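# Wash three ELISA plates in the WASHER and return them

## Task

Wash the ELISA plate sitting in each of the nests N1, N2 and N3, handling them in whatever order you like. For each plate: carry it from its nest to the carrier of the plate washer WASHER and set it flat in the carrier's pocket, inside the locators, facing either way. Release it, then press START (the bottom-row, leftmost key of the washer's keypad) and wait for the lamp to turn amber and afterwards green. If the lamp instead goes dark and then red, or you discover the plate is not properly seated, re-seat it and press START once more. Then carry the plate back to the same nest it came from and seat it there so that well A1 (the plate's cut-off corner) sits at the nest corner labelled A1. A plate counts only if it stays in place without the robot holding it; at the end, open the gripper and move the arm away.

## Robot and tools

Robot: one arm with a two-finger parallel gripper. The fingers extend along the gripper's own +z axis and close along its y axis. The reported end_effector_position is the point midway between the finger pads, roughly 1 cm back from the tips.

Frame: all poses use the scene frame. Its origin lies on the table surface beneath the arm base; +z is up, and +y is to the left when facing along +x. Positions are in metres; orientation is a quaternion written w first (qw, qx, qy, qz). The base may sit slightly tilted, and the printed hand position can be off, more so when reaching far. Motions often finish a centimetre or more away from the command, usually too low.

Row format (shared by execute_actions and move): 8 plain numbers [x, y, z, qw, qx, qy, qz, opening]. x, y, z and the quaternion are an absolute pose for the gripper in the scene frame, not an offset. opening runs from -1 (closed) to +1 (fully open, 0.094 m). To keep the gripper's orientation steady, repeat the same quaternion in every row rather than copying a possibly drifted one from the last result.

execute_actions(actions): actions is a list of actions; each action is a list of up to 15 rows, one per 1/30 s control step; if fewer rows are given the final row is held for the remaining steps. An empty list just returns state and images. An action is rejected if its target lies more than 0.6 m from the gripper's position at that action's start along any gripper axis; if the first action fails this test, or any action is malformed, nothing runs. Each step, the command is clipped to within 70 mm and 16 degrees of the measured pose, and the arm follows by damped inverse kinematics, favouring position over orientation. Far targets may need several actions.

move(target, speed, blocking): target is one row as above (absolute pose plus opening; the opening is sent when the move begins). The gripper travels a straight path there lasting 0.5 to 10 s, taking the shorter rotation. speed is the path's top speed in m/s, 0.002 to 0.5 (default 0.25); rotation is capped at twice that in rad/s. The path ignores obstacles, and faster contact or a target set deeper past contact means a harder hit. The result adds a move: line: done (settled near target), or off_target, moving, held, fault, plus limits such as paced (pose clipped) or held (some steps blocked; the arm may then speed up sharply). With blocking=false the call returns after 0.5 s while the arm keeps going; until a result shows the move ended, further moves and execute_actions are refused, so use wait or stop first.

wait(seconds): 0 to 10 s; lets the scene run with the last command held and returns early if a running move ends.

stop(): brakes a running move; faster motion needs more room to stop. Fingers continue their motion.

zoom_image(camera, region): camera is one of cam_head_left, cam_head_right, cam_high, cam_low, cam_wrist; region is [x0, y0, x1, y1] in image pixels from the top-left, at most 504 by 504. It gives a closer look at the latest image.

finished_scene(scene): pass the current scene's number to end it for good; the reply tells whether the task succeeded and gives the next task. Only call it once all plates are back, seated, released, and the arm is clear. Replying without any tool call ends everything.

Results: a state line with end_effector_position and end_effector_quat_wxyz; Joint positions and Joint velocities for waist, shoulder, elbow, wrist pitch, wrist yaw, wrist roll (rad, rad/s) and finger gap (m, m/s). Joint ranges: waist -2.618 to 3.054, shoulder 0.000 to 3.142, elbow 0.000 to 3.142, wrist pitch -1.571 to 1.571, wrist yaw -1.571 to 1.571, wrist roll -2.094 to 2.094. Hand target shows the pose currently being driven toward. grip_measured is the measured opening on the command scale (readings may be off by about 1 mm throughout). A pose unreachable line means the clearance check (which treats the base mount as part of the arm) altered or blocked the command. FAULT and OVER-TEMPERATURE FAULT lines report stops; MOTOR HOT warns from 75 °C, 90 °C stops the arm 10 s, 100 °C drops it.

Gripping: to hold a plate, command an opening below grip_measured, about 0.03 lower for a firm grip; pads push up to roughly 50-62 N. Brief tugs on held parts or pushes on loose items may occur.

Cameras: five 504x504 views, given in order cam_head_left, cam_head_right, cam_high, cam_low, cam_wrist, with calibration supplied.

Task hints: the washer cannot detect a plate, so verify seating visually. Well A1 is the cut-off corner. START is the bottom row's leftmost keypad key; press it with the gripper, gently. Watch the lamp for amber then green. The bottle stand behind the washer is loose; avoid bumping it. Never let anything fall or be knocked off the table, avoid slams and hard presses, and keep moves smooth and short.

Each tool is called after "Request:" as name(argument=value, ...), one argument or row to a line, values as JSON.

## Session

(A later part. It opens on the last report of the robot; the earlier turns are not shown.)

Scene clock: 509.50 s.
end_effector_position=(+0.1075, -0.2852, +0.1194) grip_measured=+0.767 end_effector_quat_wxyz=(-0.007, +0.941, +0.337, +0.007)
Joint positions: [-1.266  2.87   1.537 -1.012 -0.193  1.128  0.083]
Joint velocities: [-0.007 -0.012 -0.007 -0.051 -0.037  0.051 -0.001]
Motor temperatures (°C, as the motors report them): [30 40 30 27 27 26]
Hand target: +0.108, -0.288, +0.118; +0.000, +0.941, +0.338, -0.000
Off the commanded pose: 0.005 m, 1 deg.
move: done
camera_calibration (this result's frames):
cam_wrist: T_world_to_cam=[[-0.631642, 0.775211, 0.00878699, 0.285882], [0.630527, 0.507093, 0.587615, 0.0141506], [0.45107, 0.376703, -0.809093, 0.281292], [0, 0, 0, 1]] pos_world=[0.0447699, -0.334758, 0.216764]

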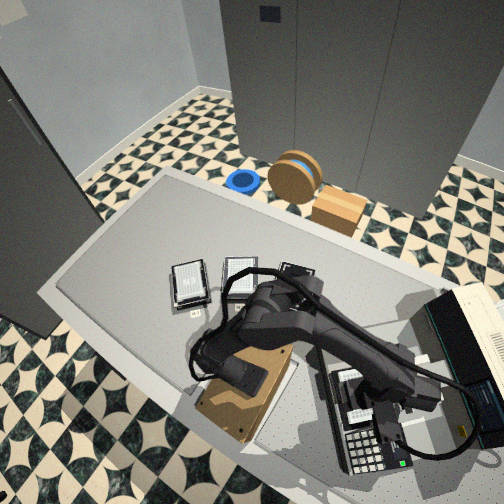

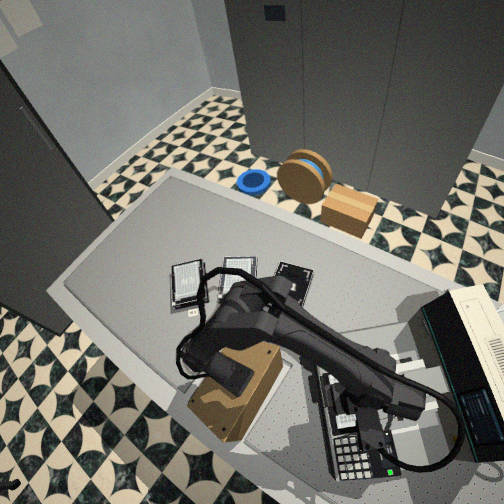

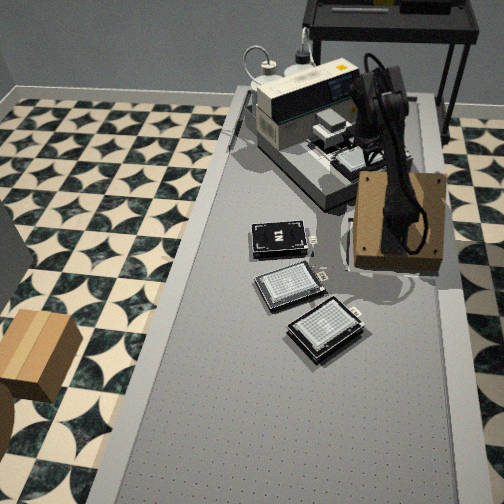

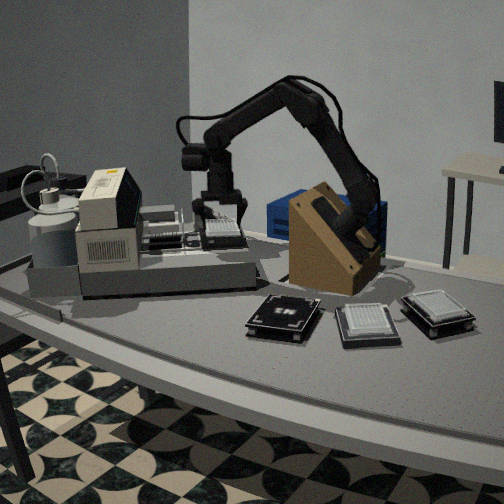

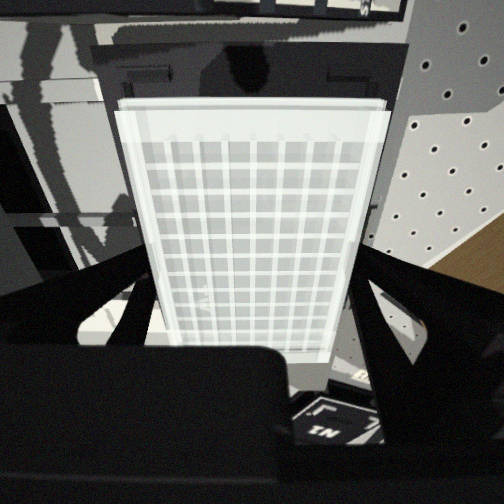

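Request:
execute_actions(
  actions=[
    [[0.1075,-0.289,0.1174,0,0.941,0.338,0,0.715],[0.107,-0.29,0.1168,0,0.941,0.338,0,0.715],[0.107,-0.29,0.1162,0,0.941,0.338,0,0.715],[0.107,-0.29,0.1156,0,0.941,0.338,0,0.715],[0.107,-0.29,0.115,0,0.941,0.338,0,0.715],[0.107,-0.29,0.1144,0,0.941,0.338,0,0.715],[0.107,-0.29,0.1138,0,0.941,0.338,0,0.715],[0.107,-0.29,0.1132,0,0.941,0.338,0,0.715],[0.107,-0.29,0.1126,0,0.941,0.338,0,0.715],[0.107,-0.29,0.112,0,0.941,0.338,0,0.715],[0.107,-0.29,0.1114,0,0.941,0.338,0,0.715],[0.107,-0.29,0.1108,0,0.941,0.338,0,0.715],[0.107,-0.29,0.1102,0,0.941,0.338,0,0.715]],
    [[0.107,-0.29,0.1102,0,0.941,0.338,0,0.715]],
  ],
)

Request:
zoom_image(
  camera="cam_wrist",
  region=[60,0,450,200],
)

Scene clock: 516.50 s.
end_effector_position=(+0.1065, -0.2870, +0.1116) grip_measured=+0.767 end_effector_quat_wxyz=(-0.006, +0.941, +0.337, +0.007)
Joint positions: [-1.266  2.885  1.527 -0.986 -0.193  1.128  0.083]
Joint velocities: [ 0.012  0.007 -0.002 -0.022 -0.022  0.007 -0.001]
Motor temperatures (°C, as the motors report them): [29 41 30 27 27 26]
Hand target: +0.107, -0.290, +0.110; +0.000, +0.941, +0.338, -0.000
Off the commanded pose: 0.003 m, 1 deg.
camera_calibration (this result's frames):
cam_wrist: T_world_to_cam=[[-0.631507, 0.775331, 0.0077732, 0.286859], [0.630459, 0.507621, 0.587233, 0.0204946], [0.451354, 0.375743, -0.809381, 0.275843], [0, 0, 0, 1]] pos_world=[0.0437291, -0.33646, 0.208997]

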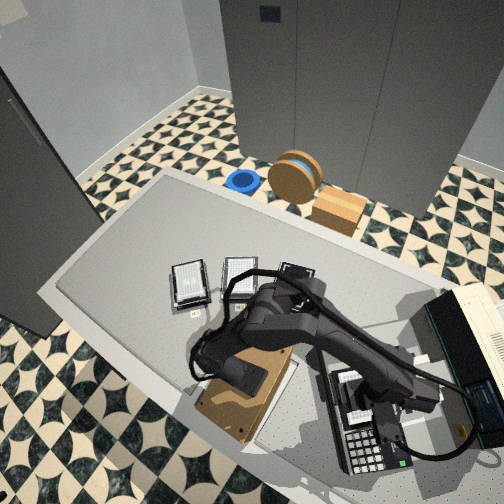

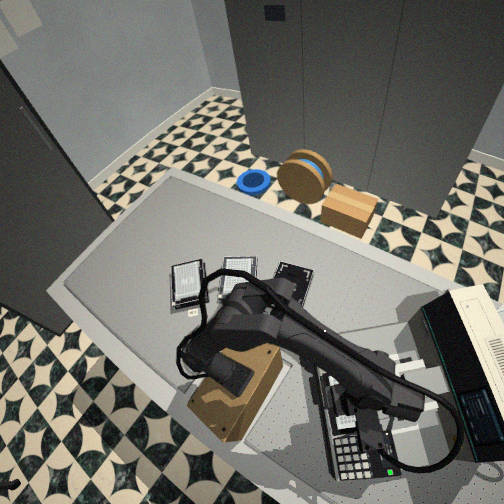

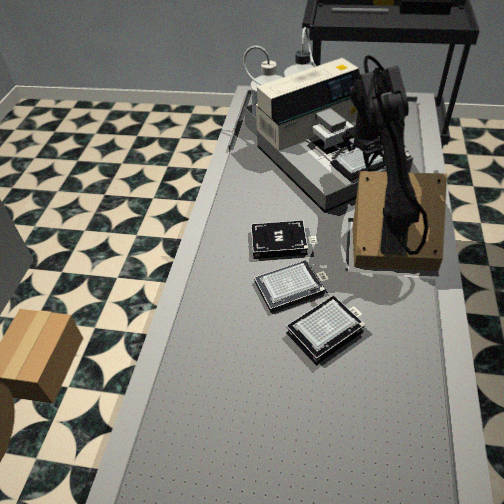

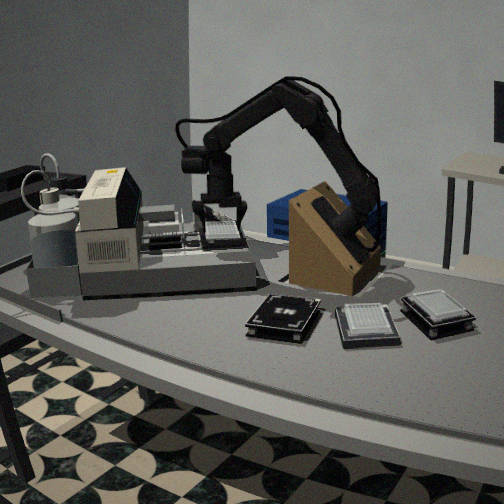

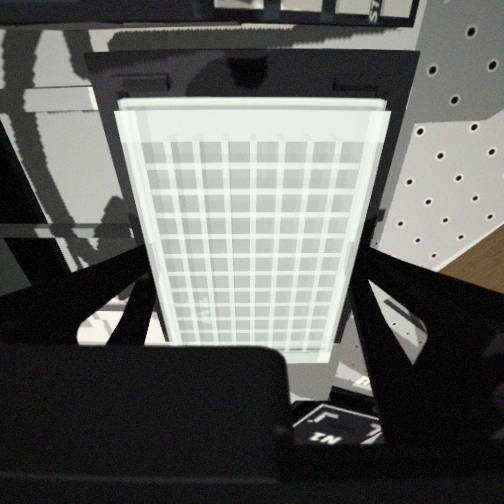

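Region (60, 0, 450, 200) of cam_wrist's 504x504 image, scaled by 1.292, with more detail than that image has; it fills the top 258 rows of this view, and the rest is white.

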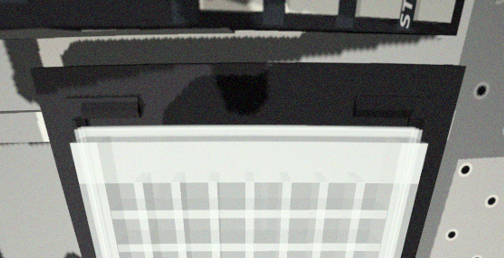

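Request:
execute_actions(
  actions=[
    [[0.107,-0.29,0.1096,0,0.941,0.338,0,0.715],[0.107,-0.29,0.109,0,0.941,0.338,0,0.715],[0.107,-0.29,0.1084,0,0.941,0.338,0,0.715],[0.107,-0.29,0.1078,0,0.941,0.338,0,0.715],[0.107,-0.29,0.1072,0,0.941,0.338,0,0.715],[0.107,-0.29,0.1066,0,0.941,0.338,0,0.715],[0.107,-0.29,0.106,0,0.941,0.338,0,0.715],[0.107,-0.29,0.1054,0,0.941,0.338,0,0.715],[0.107,-0.29,0.1048,0,0.941,0.338,0,0.715],[0.107,-0.29,0.1042,0,0.941,0.338,0,0.715],[0.107,-0.29,0.1036,0,0.941,0.338,0,0.715],[0.107,-0.29,0.103,0,0.941,0.338,0,0.715]],
    [[0.107,-0.29,0.103,0,0.941,0.338,0,0.715]],
  ],
)

Request:
zoom_image(
  camera="cam_wrist",
  region=[60,0,450,200],
)

Scene clock: 523.57 s.
end_effector_position=(+0.1057, -0.2880, +0.1058) grip_measured=+0.767 end_effector_quat_wxyz=(-0.004, +0.942, +0.336, +0.007)
Joint positions: [-1.266  2.892  1.514 -0.962 -0.193  1.13   0.083]
Joint velocities: [-0.017 -0.002  0.002 -0.007 -0.022 -0.022 -0.   ]
Motor temperatures (°C, as the motors report them): [29 42 30 27 27 26]
Hand target: +0.107, -0.290, +0.103; -0.000, +0.941, +0.338, -0.000
Off the commanded pose: 0.004 m, 1 deg.
camera_calibration (this result's frames):
cam_wrist: T_world_to_cam=[[-0.630617, 0.776084, 0.00406157, 0.28761], [0.630469, 0.509229, 0.585828, 0.0254704], [0.452584, 0.371994, -0.810425, 0.270839], [0, 0, 0, 1]] pos_world=[0.0427363, -0.336931, 0.203405]

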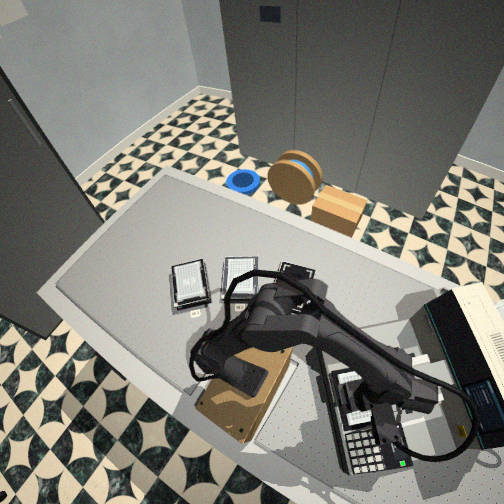

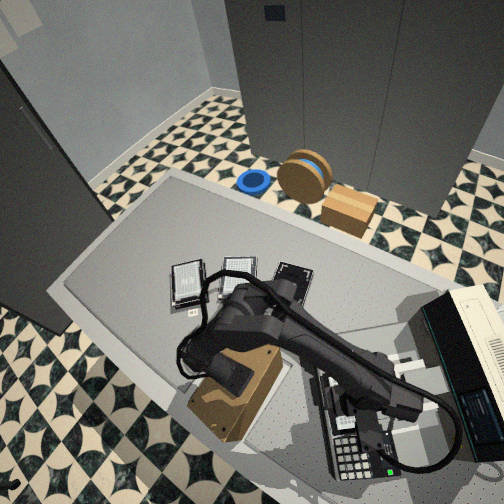

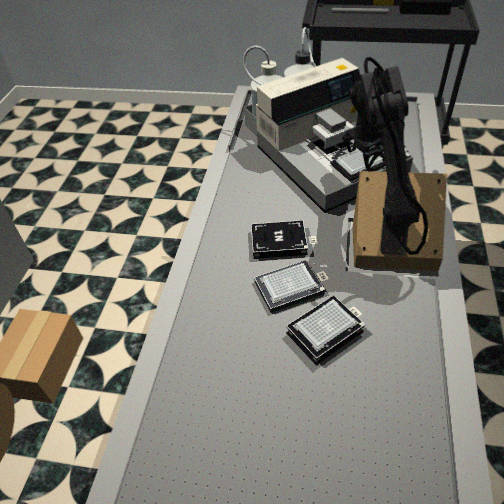

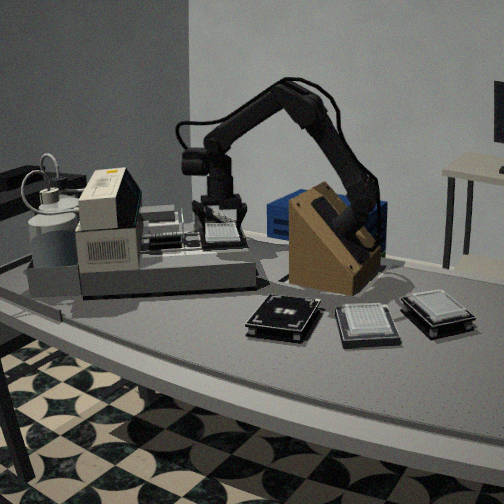

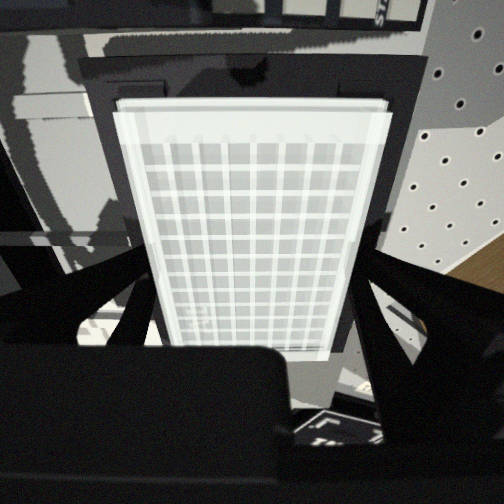

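Region (60, 0, 450, 200) of cam_wrist's 504x504 image, scaled by 1.292, with more detail than that image has; it fills the top 258 rows of this view, and the rest is white.

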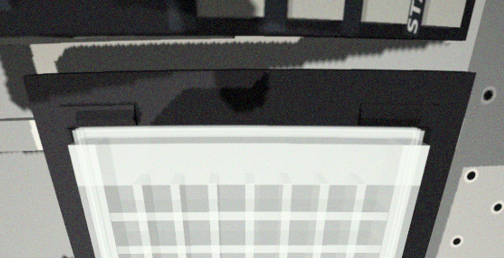

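Front edge rubbing; release and look.

Request:
execute_actions(
  actions=[
    [[0.107,-0.29,0.104,0,0.941,0.338,0,0.76],[0.107,-0.29,0.104,0,0.941,0.338,0,0.8],[0.107,-0.29,0.104,0,0.941,0.338,0,0.85]],
  ],
)

Request:
zoom_image(
  camera="cam_wrist",
  region=[60,0,450,200],
)

Scene clock: 527.50 s.
end_effector_position=(+0.1057, -0.2880, +0.1058) grip_measured=+0.848 end_effector_quat_wxyz=(-0.004, +0.942, +0.336, +0.007)
Joint positions: [-1.266  2.892  1.514 -0.962 -0.193  1.13   0.087]
Joint velocities: [ 0.017 -0.022  0.012  0.022 -0.066 -0.022 -0.   ]
Motor temperatures (°C, as the motors report them): [29 42 30 27 27 26]
Hand target: +0.107, -0.290, +0.104; -0.000, +0.941, +0.338, -0.000
Off the commanded pose: 0.003 m, 1 deg.
camera_calibration (this result's frames):
cam_wrist: T_world_to_cam=[[-0.630617, 0.776084, 0.00406157, 0.28761], [0.630469, 0.509229, 0.585828, 0.0254704], [0.452584, 0.371994, -0.810425, 0.270839], [0, 0, 0, 1]] pos_world=[0.0427363, -0.336931, 0.203405]

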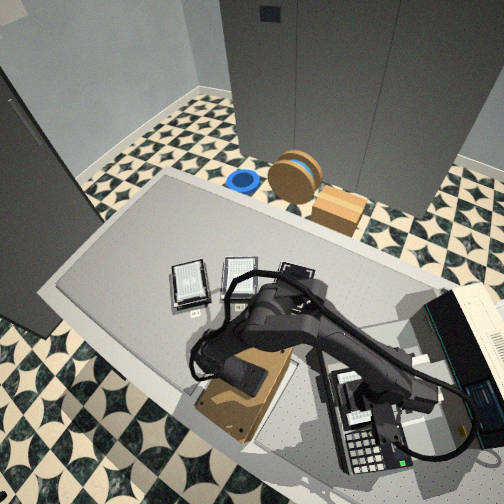

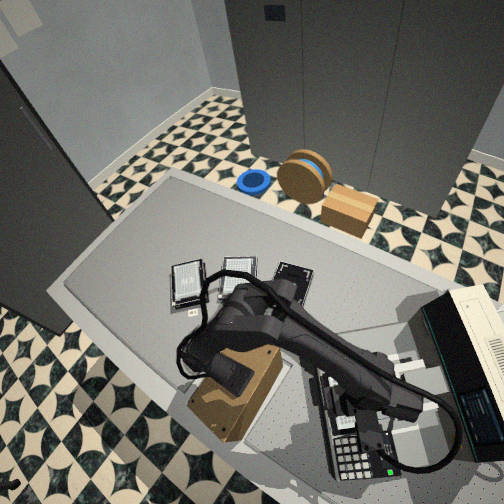

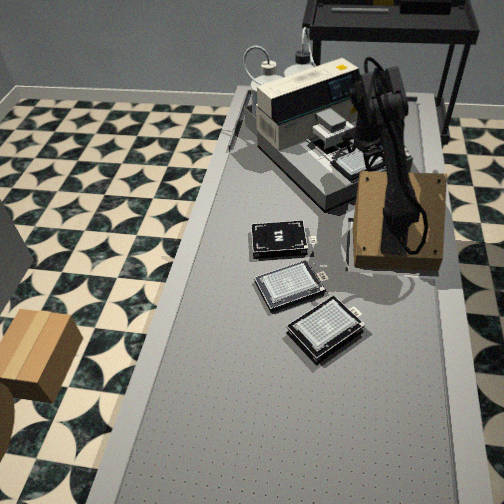

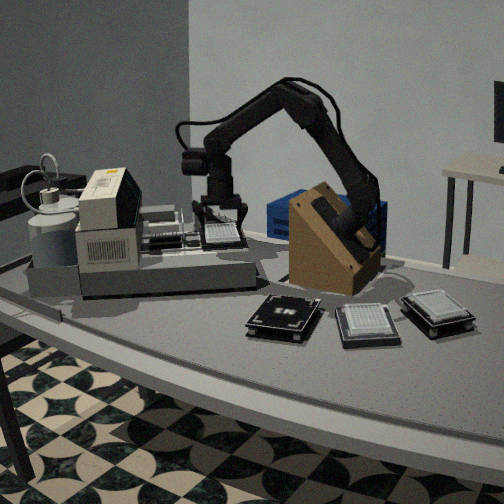

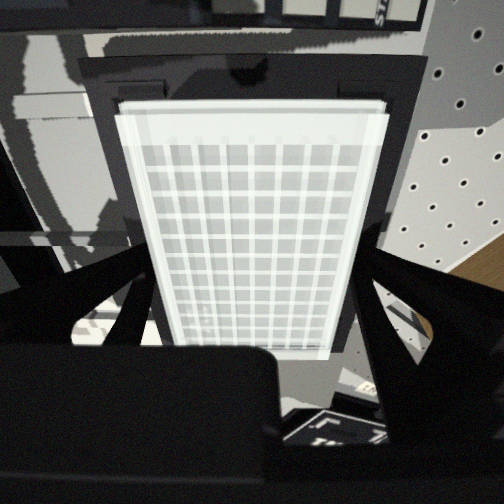

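Region (60, 0, 450, 200) of cam_wrist's 504x504 image, scaled by 1.292, with more detail than that image has; it fills the top 258 rows of this view, and the rest is white.

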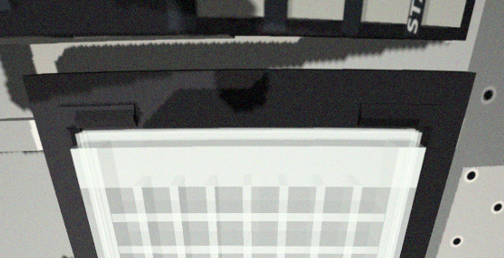

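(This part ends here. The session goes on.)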